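# Hang the clothes rail on two wall hooks

## Task

Put the clothes rail onto both wall hooks so that it hangs there by itself, then open the gripper and move the hand away; the rail must not be in the gripper at the end, and it does not count if only the robot is keeping it on the hooks.

## Robot and tools

Robot: one 7-joint arm with a two-finger parallel gripper, on a base that may sit on a block or post and may be tilted relative to the table. Joint order from base to hand: waist, shoulder, upper arm roll, elbow, forearm roll, wrist pitch, wrist roll. Ranges in rad: waist -6.283..6.283, shoulder -2.059..2.094, upper arm roll -6.283..6.283, elbow -0.192..3.927, forearm roll -6.283..6.283, wrist pitch -1.693..3.142, wrist roll -6.283..6.283. The elbow cannot fully straighten.

Frames. Scene frame: origin on the tabletop right under the arm base, +z up, +y to the left when facing along +x. Reported hand pose uses this frame: end_effector_position in metres, end_effector_quat_wxyz, plus linear (m/s) and angular (rad/s) velocities. The printed position can be off, more so when the arm reaches far. Gripper frame: fingers point along its +z, and they open and close along its y. The reported point lies between the finger pads with fingers shut, roughly 2 cm short of the tips; closing pushes the tips about 10 mm further along +z.

execute_actions(actions). actions is a list of actions run one after another. Each action is a list of 0 to 15 rows; each row lasts one control step of 1/30 s, and if fewer than 15 rows are given the final row is repeated to fill 15 steps (0.5 s per action). A row is 7 numbers, each from -1 to 1, in this order: dx, dy, dz, rx, ry, rz, opening. The first six are an offset, expressed in the gripper's own axes, from the hand pose measured when that action began (for the first action of a call, the last pose any result reported). Every row refers back to that same start pose; rows do not add up. Scale: 1.0 equals 0.6 m for dx, dy, dz and 180 degrees for the rotation; rx, ry, rz form a single rotation vector. opening is an absolute setting, not an offset: +1 fully open (0.084 m), -1 shut. An empty list just returns the current state and images.

Per-step clipping: each step the commanded pose is trimmed to at most 70 mm and 16 degrees away from the measured pose, then solved by damped inverse kinematics, with position favoured over orientation. After an action the arm only continues as far as the last trimmed pose, so a large offset needs further actions to finish. Joint targets move at most 3.14 rad/s and take 0.16 s to ramp up.

move(target, speed, blocking). target is one 7-number row laid out exactly like a row above: an offset in gripper axes from the pose in the most recent result that shows one, same scale, opening absolute and applied at the start. The hand follows a straight path lasting 0.5 to 10 s (longer paths stop early), rotating the short way. speed is the path's top speed in m/s, 0.002 to 0.5, default 0.25; turning is capped at double that number in rad/s. The path ignores obstacles, the hand may lag, drift, or overshoot the speed near full reach. blocking=false returns after 0.5 s while the arm keeps going; then use wait or stop before sending new rows or moves. The result adds a move: line giving the ending (done, off_target, moving, held, fault), the limits that acted (paced = pose clipped; held = a check blocked some steps, after which the arm may jump faster than speed) and the distance to target.

wait(seconds): 0 to 10; the arm holds its last command and a running move continues, ending the wait early if it finishes. stop(): brakes a running move; it needs some room, more when fast; fingers are not stopped. zoom_image(camera, region): camera is cam_high, cam_low or cam_wrist (each 672x504); region is [x0, y0, x1, y1] in pixels from the top-left, at most 504 by 504. finished_scene(scene): closes the current scene, given its number; it is final, so only call it once the rail hangs alone and the hand is clear.

Result lines: the state line; grip_measured, the actual finger gap on the opening scale; Hand target, the pose the controller is currently heading for; pose unreachable, meaning the clearance check (which treats the mount as part of the arm) altered or blocked the command; joint torques in Joint positions order, which are total drive outputs with per-joint offset, scale and noise, nonzero even in free air. MOTOR HOT appears at 65 °C; at 80 °C an OVER-TEMPERATURE FAULT brakes the arm until it cools. Holding loads heats motors, even while you are thinking, since the robot keeps the last command during that time.

Gripping: command an opening clearly smaller than grip_measured to hold; the bigger the gap, the harder the squeeze (about 24 N per pad for objects up to ~6 cm). A fast close can squeeze harder. Resending the measured value gives a lighter hold that weakens for wide parts.

Avoid: contact torque reaching load limits (N m: waist 45.5, shoulder 45.5, upper arm roll 27.3, elbow 27.3, forearm roll 27.3, wrist pitch 18.2, wrist roll 18.2, held weight included) triggers a TORQUE FAULT: the joint backs off, holds 10 s and the rest of the call is skipped. Approach hooks and surfaces slowly; fast contact and targets set deep past contact press hard. Don't drop, slam or let the rail slip, and don't knock anything off the table. Brief tugs on the held rail or pushes on loose items can occur, so grip firmly. Prefer smooth, direct motions.

Each tool is called after "Call:" by a JSON object that holds its "method" and its "body".

## Session

Call:
{"method": "execute_actions", "body": {"actions": []}}

Scene clock: 0.00 s.
end_effector_position=(+0.2611, -0.0096, +0.2455) grip_measured=+1.00 end_effector_quat_wxyz=(-0.137, +0.886, +0.442, -0.022) end_effector_velocity=(+0.000, +0.000, -0.000) end_effector_angular_velocity=(-0.000, +0.000, -0.001)
Joint positions: [-0.113  0.475 -0.51   0.871  0.679  1.51  -2.18   0.084]
Joint velocities: [ 0.    -0.    -0.    -0.     0.     0.     0.001  0.   ]
Joint torques (N m, as the arm reports them, + toward a larger angle): no reading
Hand target: +0.261, -0.010, +0.245; -0.137, +0.886, +0.442, -0.022

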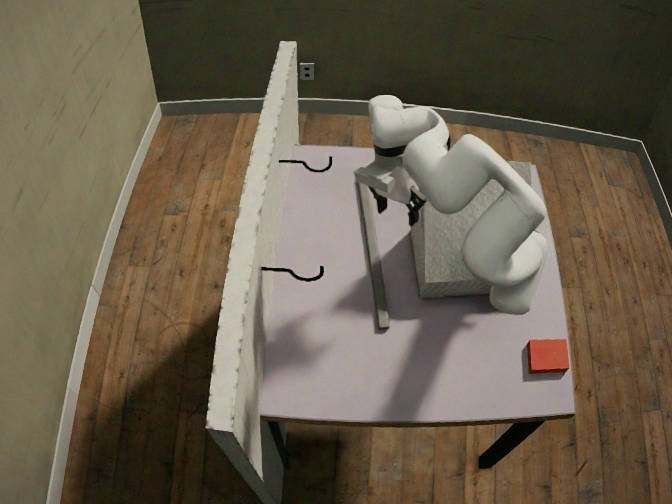

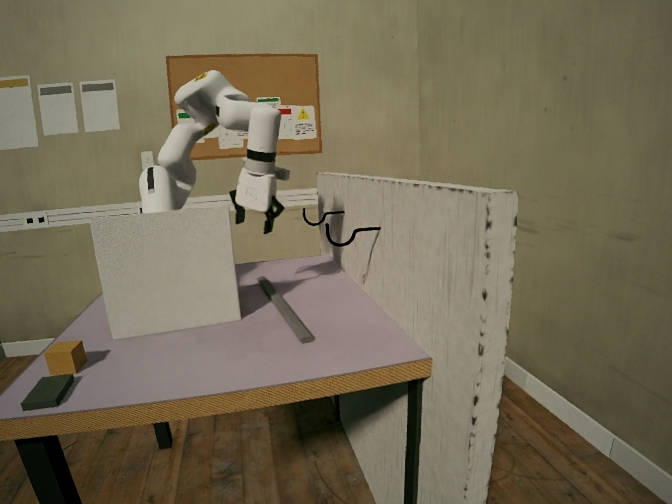

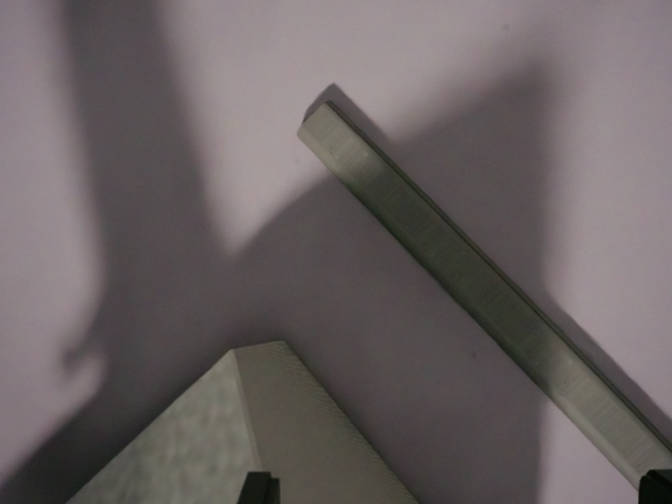

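Call:
{"method": "move", "body": {"target": [0.071,0.091,-0.019,-0.073,-0.053,-0.204,1]}}

Scene clock: 7.93 s.
end_effector_position=(+0.3313, -0.0092, +0.2458) grip_measured=+1.00 end_effector_quat_wxyz=(+0.000, +0.707, +0.707, +0.000) end_effector_velocity=(+0.001, -0.000, -0.001) end_effector_angular_velocity=(-0.002, -0.006, +0.012)
Joint positions: [-0.064  0.345 -0.42   0.828  0.772  1.215 -2.683  0.084]
Joint velocities: [-0.002 -0.002  0.003 -0.004  0.006 -0.007 -0.015  0.   ]
Joint torques (N m, as the arm reports them, + toward a larger angle): [-11.98 -10.35 -11.68  10.35   0.64  -2.29   0.2 ]
Hand target: +0.331, -0.009, +0.246; +0.000, +0.707, +0.707, +0.000
Off the commanded pose: 0.000 m, 0 deg.
move: done

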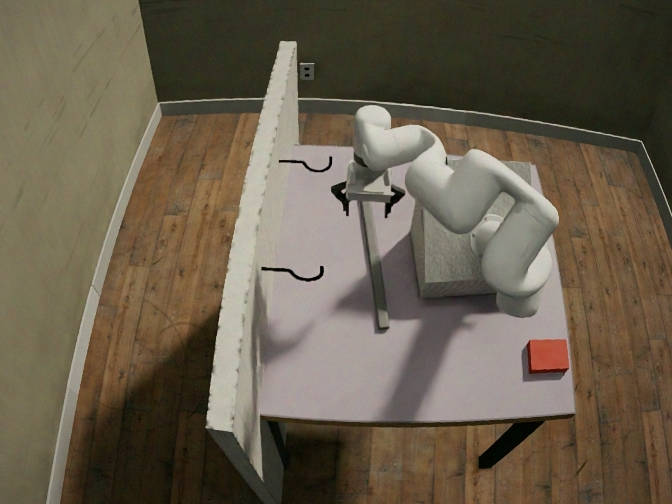

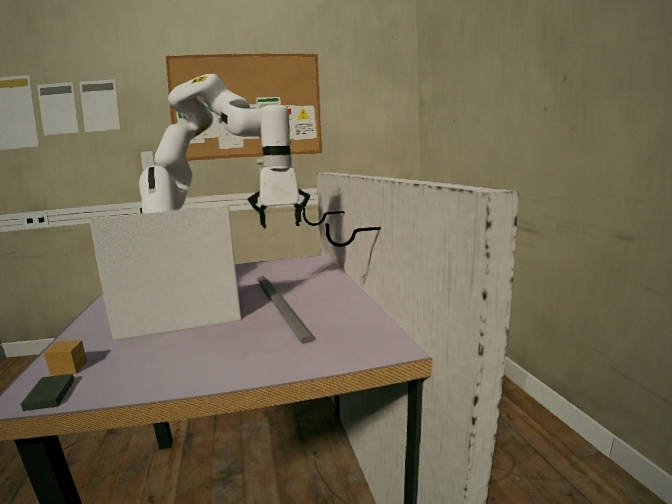

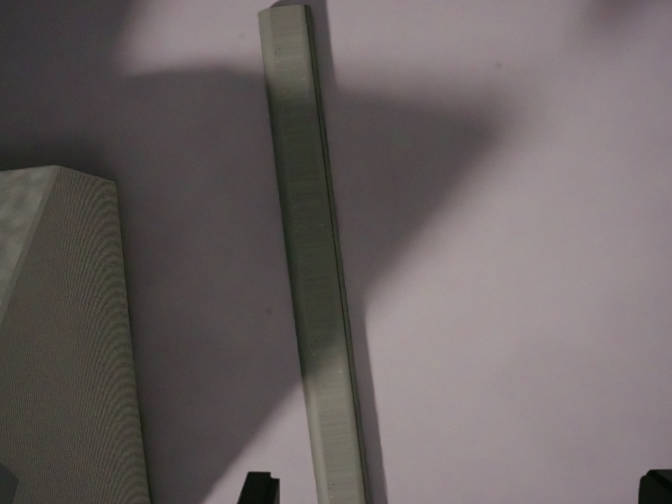

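Call:
{"method": "move", "body": {"target": [-0.08,-0.02,0.27,0,0,-0.033,1]}}

Scene clock: 12.37 s.
end_effector_position=(+0.3192, -0.0566, +0.0837) grip_measured=+1.00 end_effector_quat_wxyz=(-0.000, +0.670, +0.743, -0.000) end_effector_velocity=(+0.001, -0.001, -0.003) end_effector_angular_velocity=(+0.002, -0.001, +0.001)
Joint positions: [-0.03   0.717 -0.213  0.796  1.18   0.935 -3.094  0.084]
Joint velocities: [-0.001  0.009  0.005  0.005  0.007 -0.002 -0.006 -0.   ]
Joint torques (N m, as the arm reports them, + toward a larger angle): [-13.93 -11.34 -13.21   6.58   0.94  -2.27   0.27]
Hand target: +0.319, -0.057, +0.083; -0.000, +0.670, +0.743, +0.000
Off the commanded pose: 0.001 m, 0 deg.
move: done

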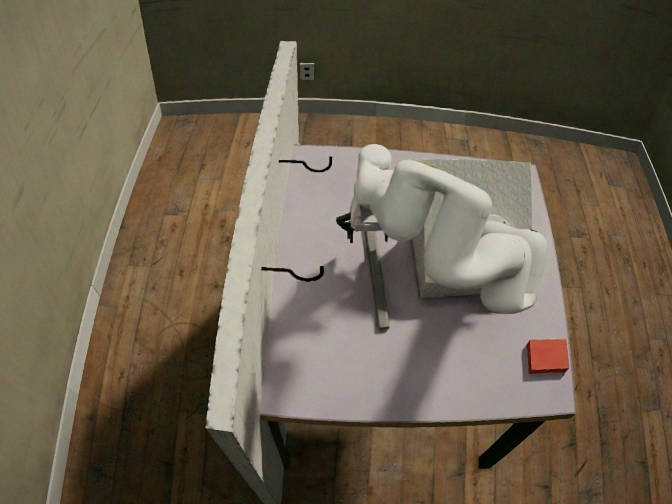

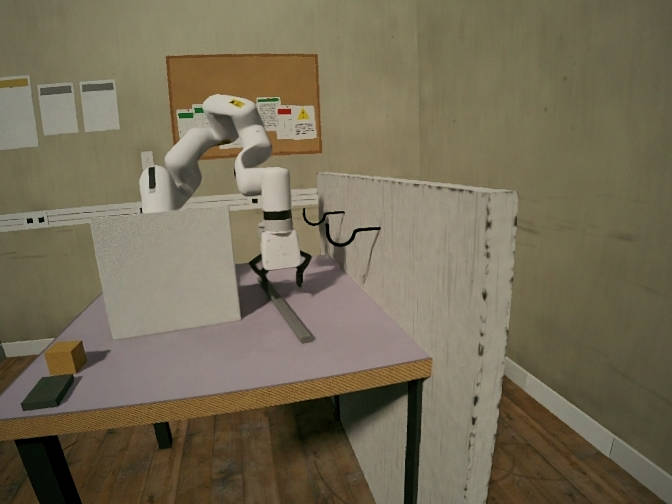

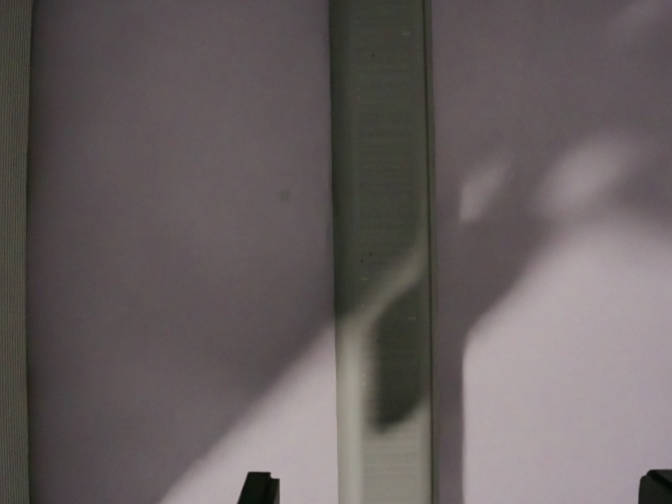

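Call:
{"method": "move", "body": {"target": [-0.065,-0.022,0.06,0,0,0,1]}}

Call:
{"method": "move", "body": {"target": [0,0,0.04,0,0,0,0.5], "speed": 0.06}}

Scene clock: 17.20 s.
end_effector_position=(+0.3100, -0.0965, +0.0478) grip_measured=+1.00 end_effector_quat_wxyz=(-0.000, +0.670, +0.743, -0.000) end_effector_velocity=(-0.000, -0.002, -0.002) end_effector_angular_velocity=(+0.001, +0.000, -0.001)
Joint positions: [-0.069  0.894 -0.179  0.877  1.26   0.9   -3.21   0.084]
Joint velocities: [-0.002  0.01   0.002  0.006  0.003 -0.001 -0.003  0.   ]
Joint torques (N m, as the arm reports them, + toward a larger angle): [-15.19 -13.08 -13.94   5.9    0.92  -2.15  -0.03]
Hand target: +0.310, -0.097, +0.048; -0.000, +0.670, +0.743, -0.000
Off the commanded pose: 0.000 m, 0 deg.
move: done

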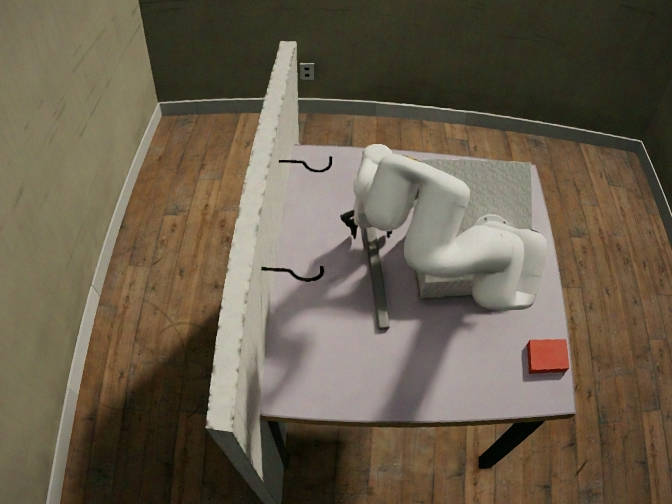

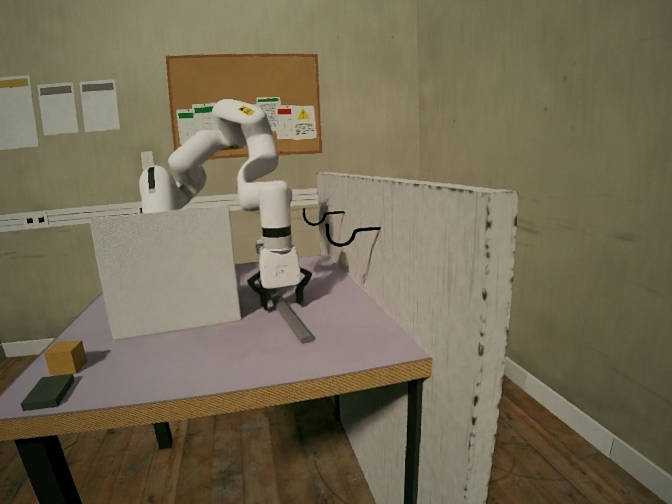

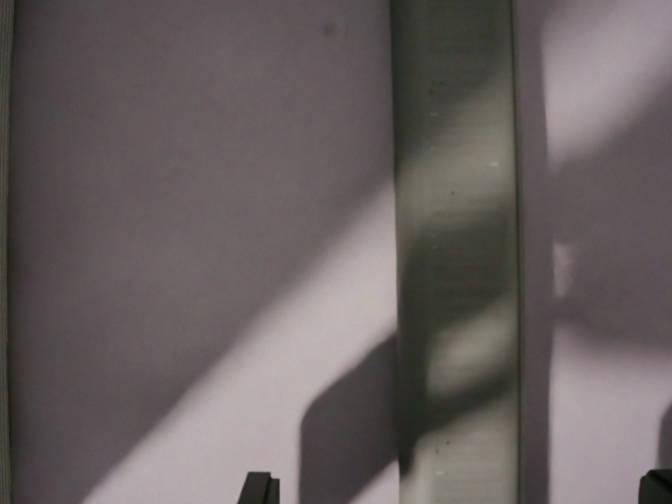

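Scene clock: 18.13 s.
end_effector_position=(+0.3190, -0.0983, +0.0346) grip_measured=+0.99 end_effector_quat_wxyz=(+0.012, +0.668, +0.744, +0.002) end_effector_velocity=(-0.001, +0.000, -0.000) end_effector_angular_velocity=(-0.005, +0.000, +0.000)
Joint positions: [-0.053  0.924 -0.16   0.898  1.322  0.874 -3.235  0.084]
Joint velocities: [ 0.017 -0.002 -0.012 -0.006  0.012  0.005 -0.006 -0.   ]
Joint torques (N m, as the arm reports them, + toward a larger angle): [-2.3  12.27  2.35 -0.05  4.44 -7.29 -3.26]
Hand target: +0.310, -0.096, +0.024; -0.000, +0.670, +0.743, -0.000
Off the commanded pose: 0.014 m, 1 deg.
move: off_target

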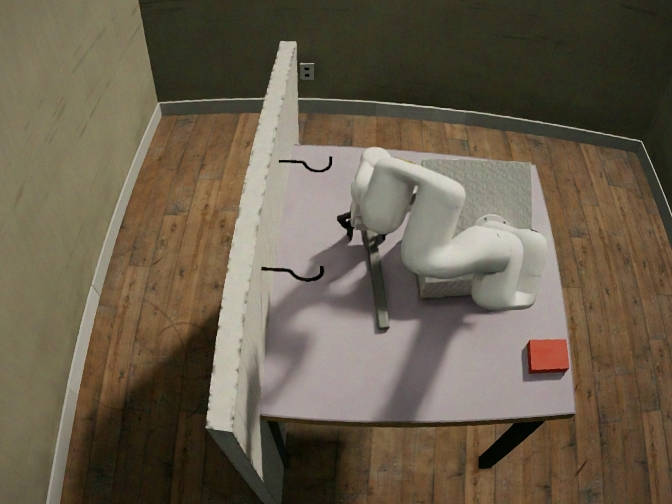

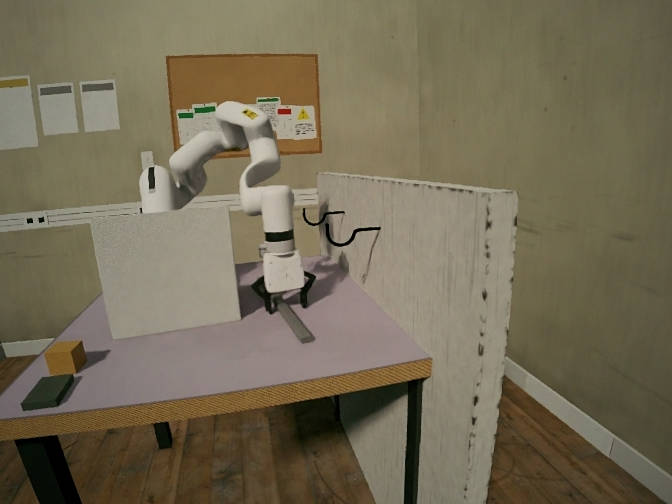

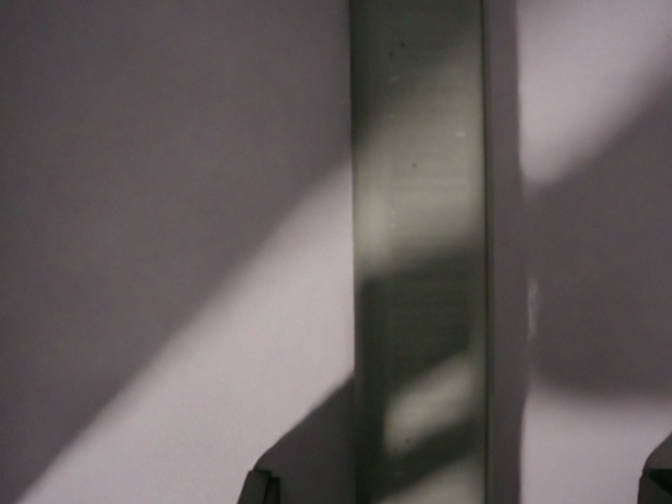

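Call:
{"method": "move", "body": {"target": [0.012,-0.014,-0.021,0.004,-0.006,0,1], "speed": 0.06}}

Call:
{"method": "execute_actions", "body": {"actions": [[[0,0,0,0,0,0,0.4]],[[0,0,0,0,0,0,-0.2]],[[0,0,0,0,0,0,-0.5]],[[0,0,0,0,0,0,-1]]]}}

Call:
{"method": "move", "body": {"target": [0,0,-0.06,0,0,0,-1], "speed": 0.06}}

Scene clock: 23.53 s.
end_effector_position=(+0.3094, -0.0917, +0.0466) grip_measured=+1.00 end_effector_quat_wxyz=(+0.015, +0.668, +0.744, -0.009) end_effector_velocity=(+0.002, -0.002, +0.003) end_effector_angular_velocity=(-0.005, -0.006, +0.001)
Joint positions: [-0.037  0.867 -0.179  0.844  1.301  0.864 -3.221  0.084]
Joint velocities: [-0.002 -0.005 -0.004  0.001 -0.001 -0.001 -0.     0.   ]
Joint torques (N m, as the arm reports them, + toward a larger angle): [-15.53 -12.16 -13.51   5.73   0.76  -2.25   0.17]
Hand target: +0.310, -0.092, +0.047; +0.015, +0.668, +0.744, -0.009
Off the commanded pose: 0.000 m, 0 deg.
move: done

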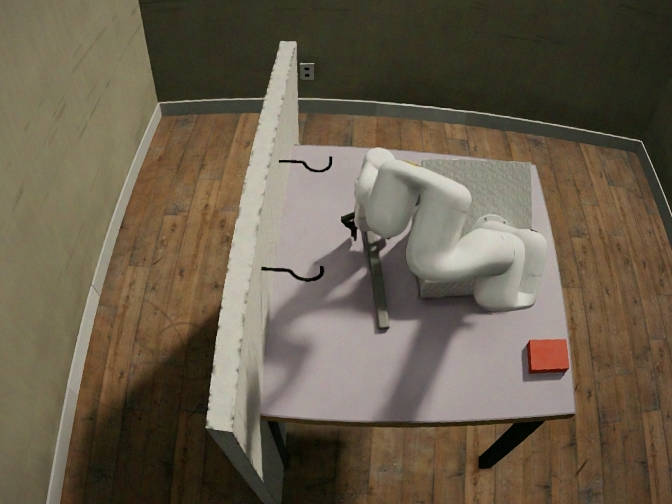

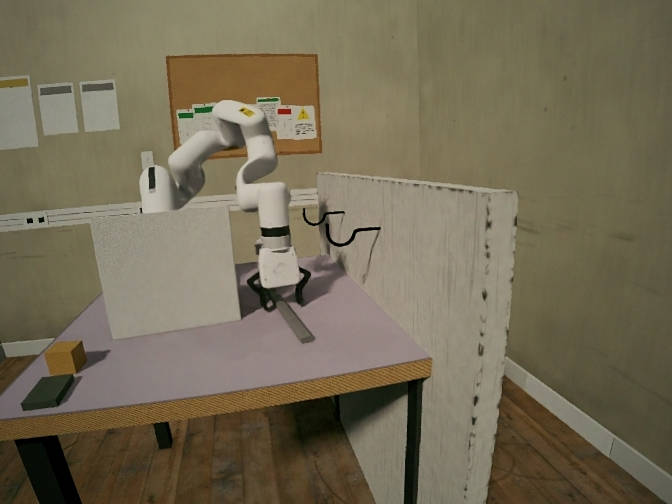

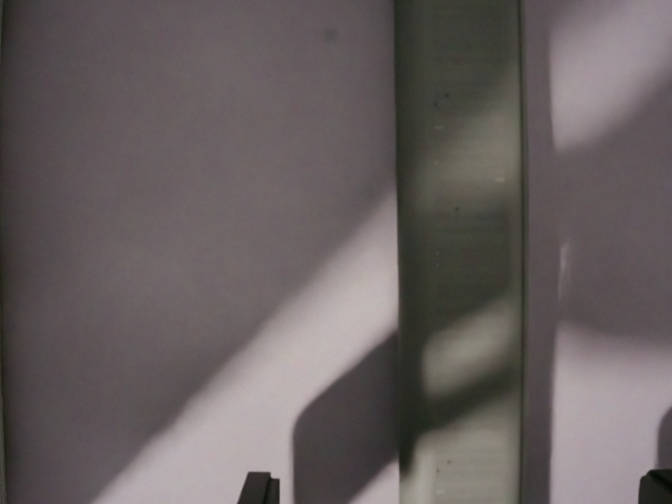

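Scene clock: 25.53 s.
end_effector_position=(+0.3097, -0.0922, +0.0472) grip_measured=-0.34 end_effector_quat_wxyz=(+0.015, +0.669, +0.743, -0.009) end_effector_velocity=(+0.000, -0.000, +0.000) end_effector_angular_velocity=(+0.000, -0.001, +0.000)
Joint positions: [-0.037  0.866 -0.18   0.844  1.301  0.864 -3.222  0.029]
Joint velocities: [-0.001  0.     0.     0.     0.     0.    -0.001 -0.   ]
Joint torques (N m, as the arm reports them, + toward a larger angle): [-13.77 -10.63 -11.33   4.53   0.85  -1.52  -0.12]
Hand target: +0.310, -0.092, +0.047; +0.015, +0.669, +0.743, -0.009
Off the commanded pose: 0.000 m, 0 deg.

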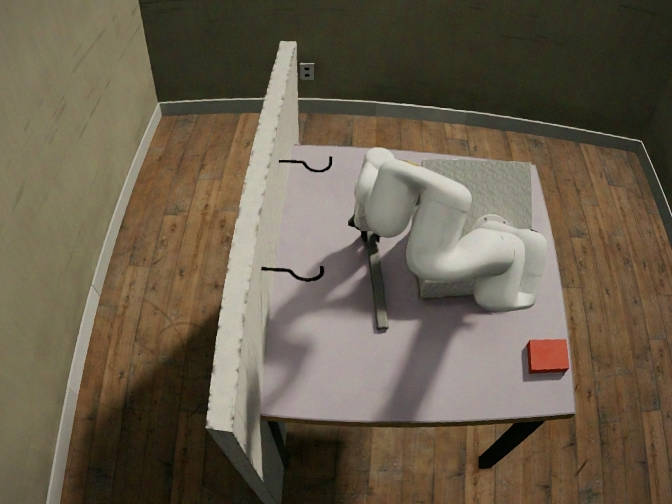

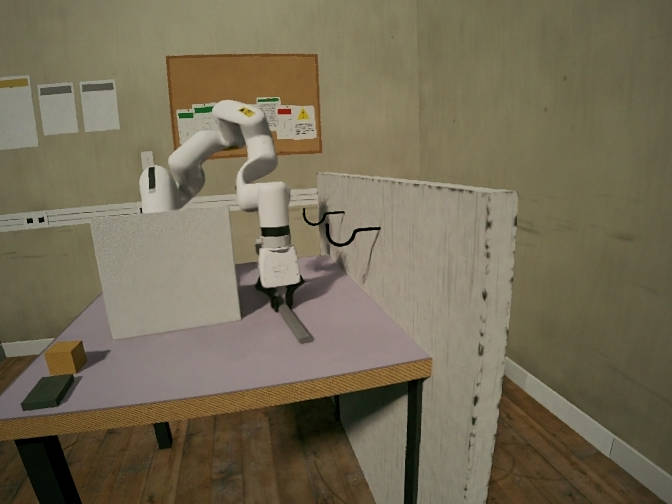

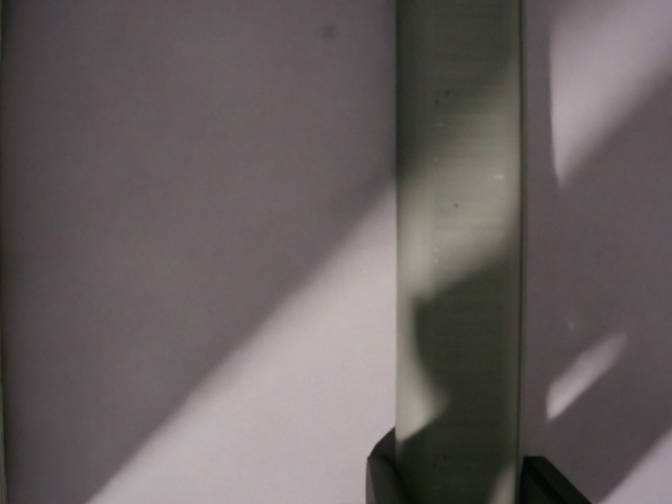

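Scene clock: 26.60 s.
end_effector_position=(+0.3093, -0.0911, +0.0829) grip_measured=-0.34 end_effector_quat_wxyz=(+0.015, +0.669, +0.743, -0.009) end_effector_velocity=(+0.000, -0.000, +0.003) end_effector_angular_velocity=(-0.000, -0.000, +0.000)
Joint positions: [-0.051  0.788 -0.239  0.82   1.205  0.911 -3.174  0.029]
Joint velocities: [-0.001 -0.005 -0.004 -0.    -0.007  0.003  0.004 -0.   ]
Joint torques (N m, as the arm reports them, + toward a larger angle): [-15.73 -11.38 -14.23   6.75   0.68  -2.74   0.11]
Hand target: +0.309, -0.091, +0.083; +0.016, +0.669, +0.743, -0.009
Off the commanded pose: 0.000 m, 0 deg.
move: done

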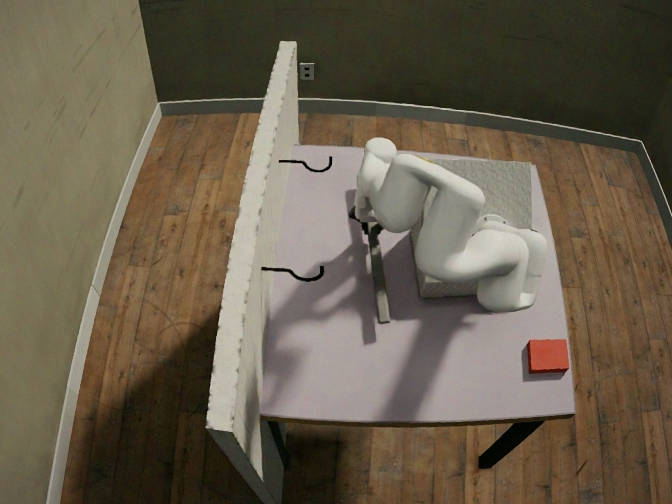

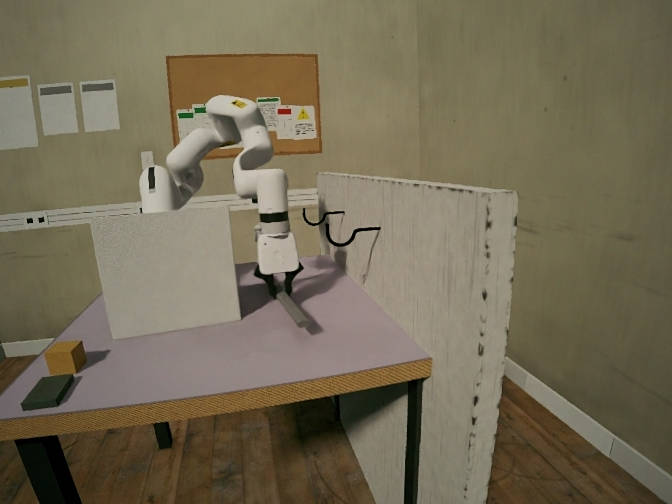

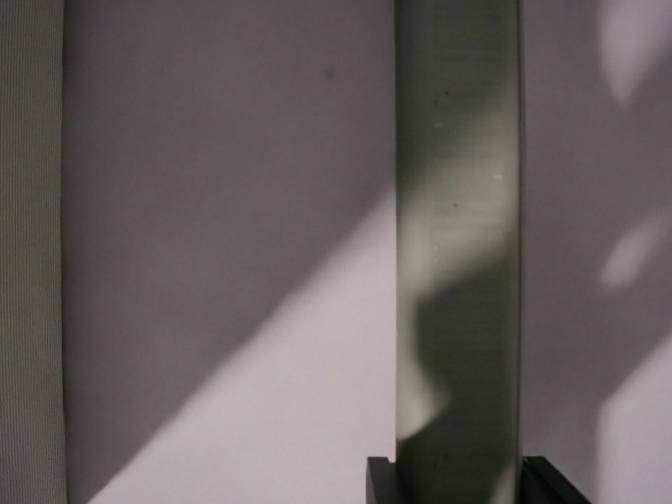

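Call:
{"method": "move", "body": {"target": [0.11,0.05,-0.4,0,0,0.033,-1], "speed": 0.15}}

Scene clock: 34.63 s.
end_effector_position=(+0.3295, -0.0149, +0.3209) grip_measured=-0.34 end_effector_quat_wxyz=(+0.016, +0.706, +0.707, -0.008) end_effector_velocity=(+0.001, +0.001, +0.003) end_effector_angular_velocity=(-0.000, -0.001, -0.000)
Joint positions: [-0.083  0.291 -0.526  0.941  0.651  1.35  -2.638  0.029]
Joint velocities: [-0.001 -0.002 -0.002  0.007 -0.003  0.007  0.004  0.   ]
Joint torques (N m, as the arm reports them, + toward a larger angle): [-13.34  -9.45 -11.92  12.17   1.08  -2.42  -0.23]
Hand target: +0.330, -0.015, +0.321; +0.016, +0.706, +0.708, -0.008
Off the commanded pose: 0.001 m, 0 deg.
move: done

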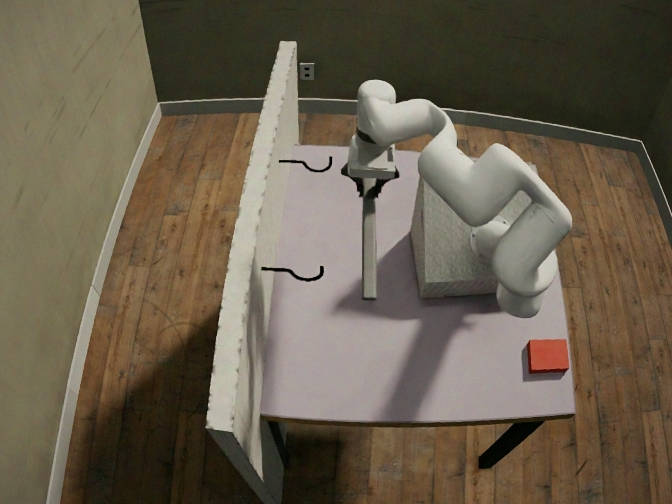

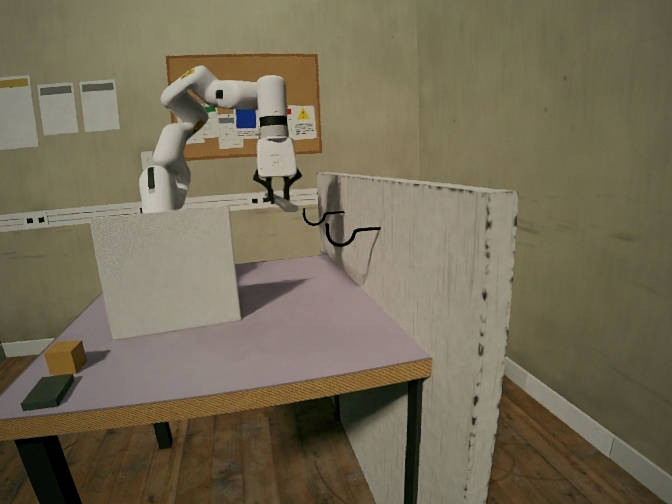

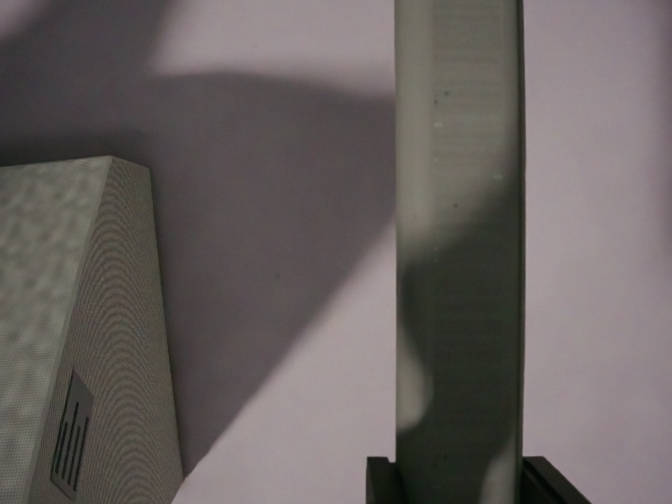

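Call:
{"method": "move", "body": {"target": [0,0.22,0,0,0,0,-1], "speed": 0.12}}

Call:
{"method": "zoom_image", "body": {"camera": "cam_low", "region": [260,150,420,270]}}

Scene clock: 39.50 s.
end_effector_position=(+0.4612, -0.0141, +0.3220) grip_measured=-0.34 end_effector_quat_wxyz=(+0.016, +0.706, +0.708, -0.008) end_effector_velocity=(+0.002, +0.000, -0.001) end_effector_angular_velocity=(+0.002, +0.003, -0.000)
Joint positions: [-0.098  0.607 -0.416  1.39   0.792  1.451 -2.503  0.029]
Joint velocities: [-0.002  0.008  0.003  0.012  0.001  0.005  0.004  0.   ]
Joint torques (N m, as the arm reports them, + toward a larger angle): [-18.71 -13.84 -15.1   11.24   1.04  -2.44   0.  ]
Hand target: +0.462, -0.014, +0.322; +0.016, +0.706, +0.708, -0.008
Off the commanded pose: 0.001 m, 0 deg.
move: done

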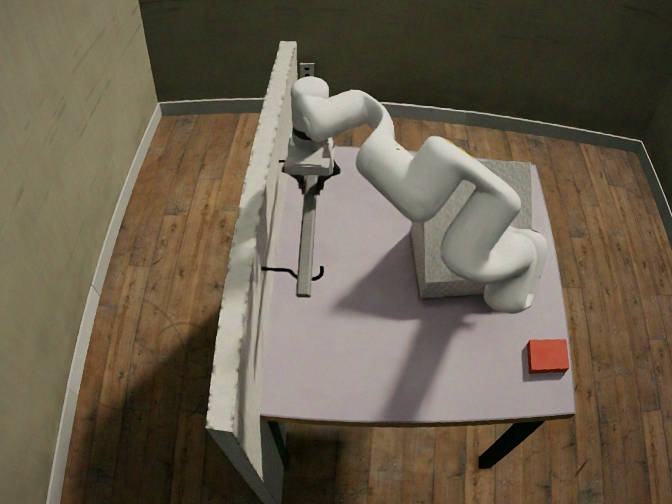

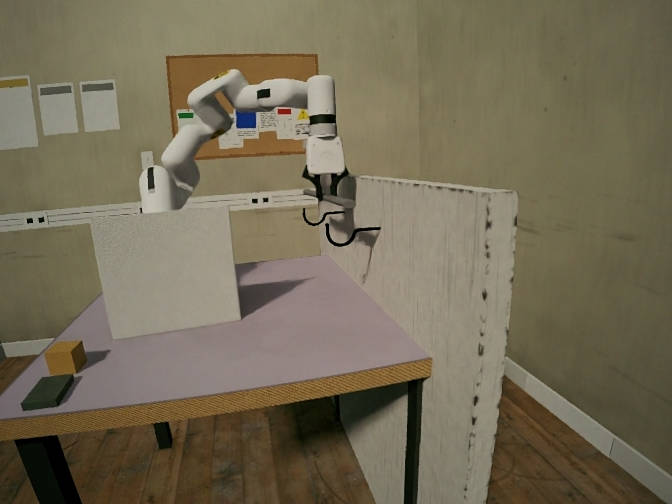

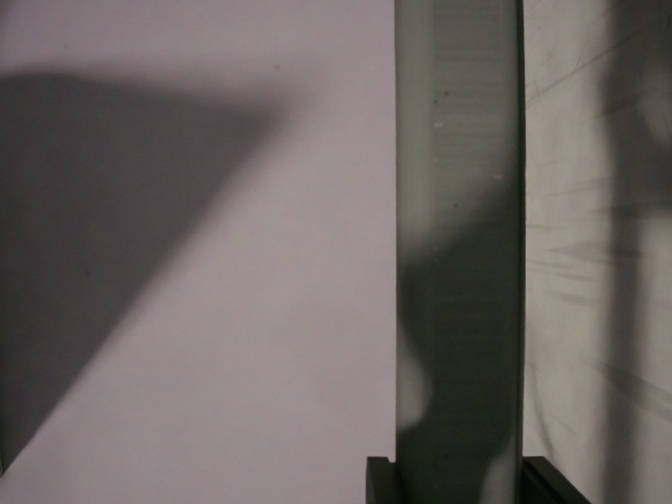

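Region (260, 150, 420, 270) of cam_low's 672x504 image, scaled by 3.150, with more detail than that image has; it fills the top 378 rows of this view, and the rest is white.

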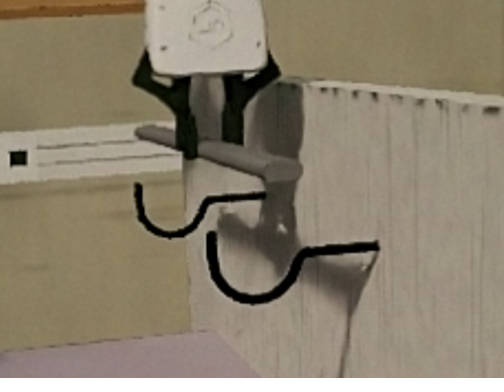

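Call:
{"method": "move", "body": {"target": [-0.015,0,0.12,0,0,0,-1], "speed": 0.07}}

Call:
{"method": "zoom_image", "body": {"camera": "cam_low", "region": [260,150,420,270]}}

Scene clock: 43.93 s.
end_effector_position=(+0.4621, -0.0253, +0.2508) grip_measured=-0.34 end_effector_quat_wxyz=(+0.016, +0.706, +0.708, -0.008) end_effector_velocity=(+0.000, -0.001, -0.004) end_effector_angular_velocity=(+0.001, -0.001, -0.001)
Joint positions: [-0.044  0.656 -0.37   1.284  0.87   1.301 -2.556  0.029]
Joint velocities: [ 0.001  0.004  0.003 -0.004  0.005 -0.007 -0.003 -0.   ]
Joint torques (N m, as the arm reports them, + toward a larger angle): [-18.83 -13.98 -15.7    9.91   0.44  -2.75  -0.03]
Hand target: +0.462, -0.025, +0.250; +0.016, +0.706, +0.708, -0.008
Off the commanded pose: 0.001 m, 0 deg.
move: done

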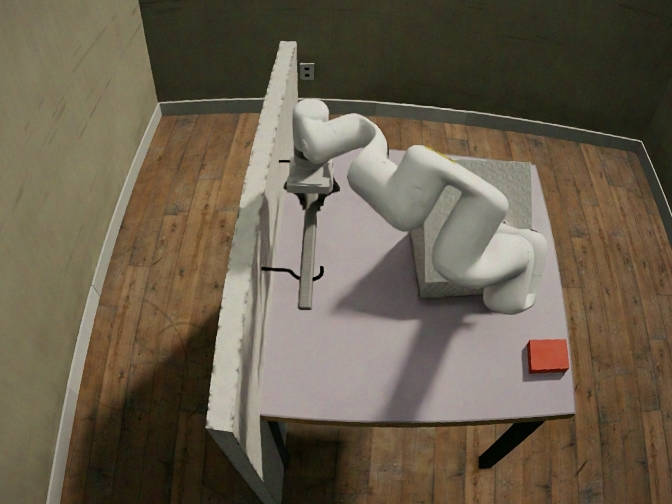

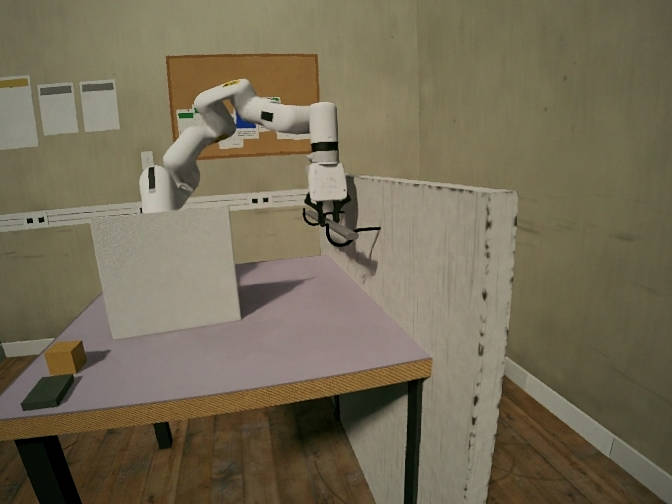

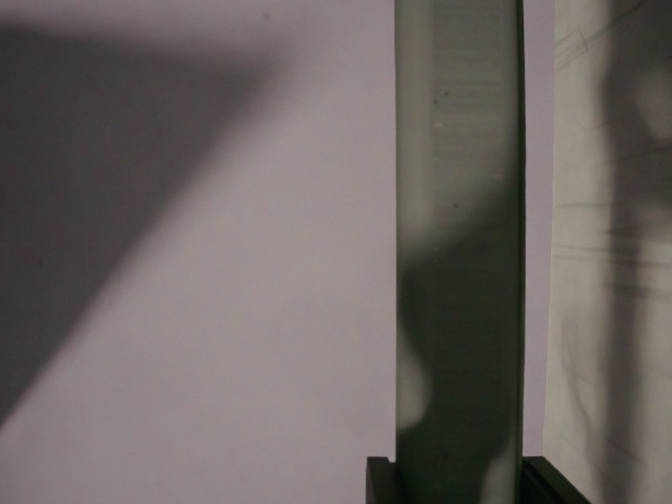

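Region (260, 150, 420, 270) of cam_low's 672x504 image, scaled by 3.150, with more detail than that image has; it fills the top 378 rows of this view, and the rest is white.

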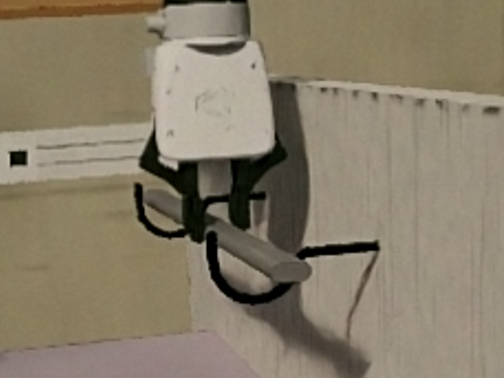

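Call:
{"method": "move", "body": {"target": [0,-0.006,0.024,0,0,0.004,-1], "speed": 0.03}}

Call:
{"method": "zoom_image", "body": {"camera": "cam_low", "region": [290,190,390,265]}}

Scene clock: 49.10 s.
end_effector_position=(+0.4587, -0.0258, +0.2368) grip_measured=-0.34 end_effector_quat_wxyz=(+0.016, +0.711, +0.703, -0.008) end_effector_velocity=(-0.000, -0.000, -0.002) end_effector_angular_velocity=(-0.001, -0.002, -0.002)
Joint positions: [-0.031  0.659 -0.363  1.253  0.888  1.27  -2.558  0.029]
Joint velocities: [ 0.002 -0.001  0.001 -0.005  0.004 -0.006 -0.001 -0.   ]
Joint torques (N m, as the arm reports them, + toward a larger angle): [-19.09 -14.11 -15.6    9.9    1.06  -2.32  -0.09]
Hand target: +0.459, -0.026, +0.236; +0.016, +0.711, +0.703, -0.008
Off the commanded pose: 0.000 m, 0 deg.
move: done

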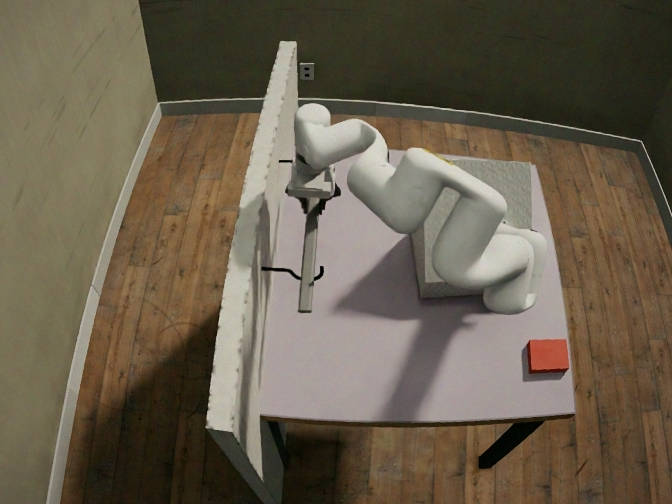

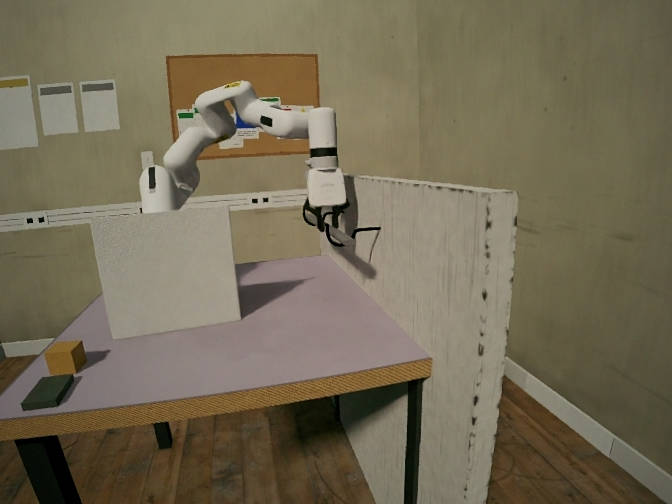

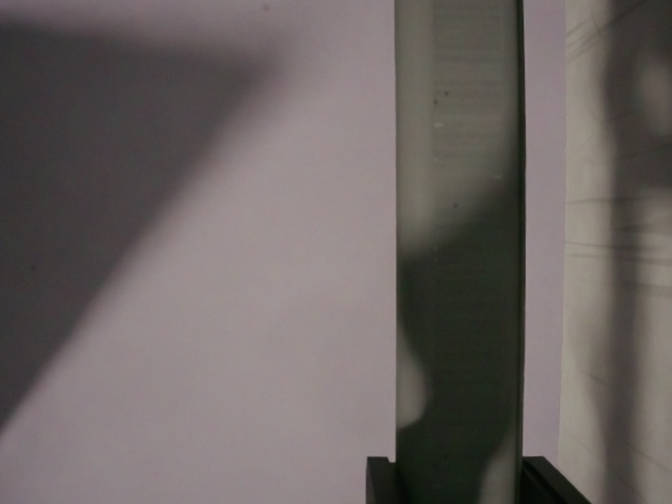

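Region (290, 190, 390, 265) of cam_low's 672x504 image, scaled by 5.040, with more detail than that image has; it fills the top 378 rows of this view, and the rest is white.

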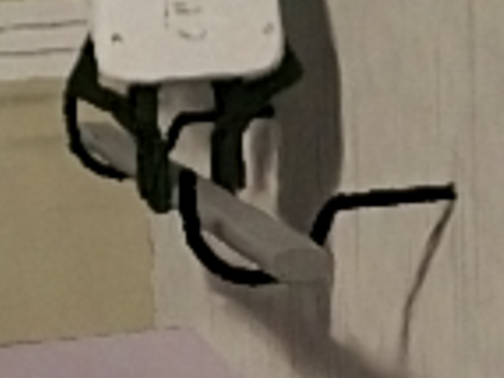

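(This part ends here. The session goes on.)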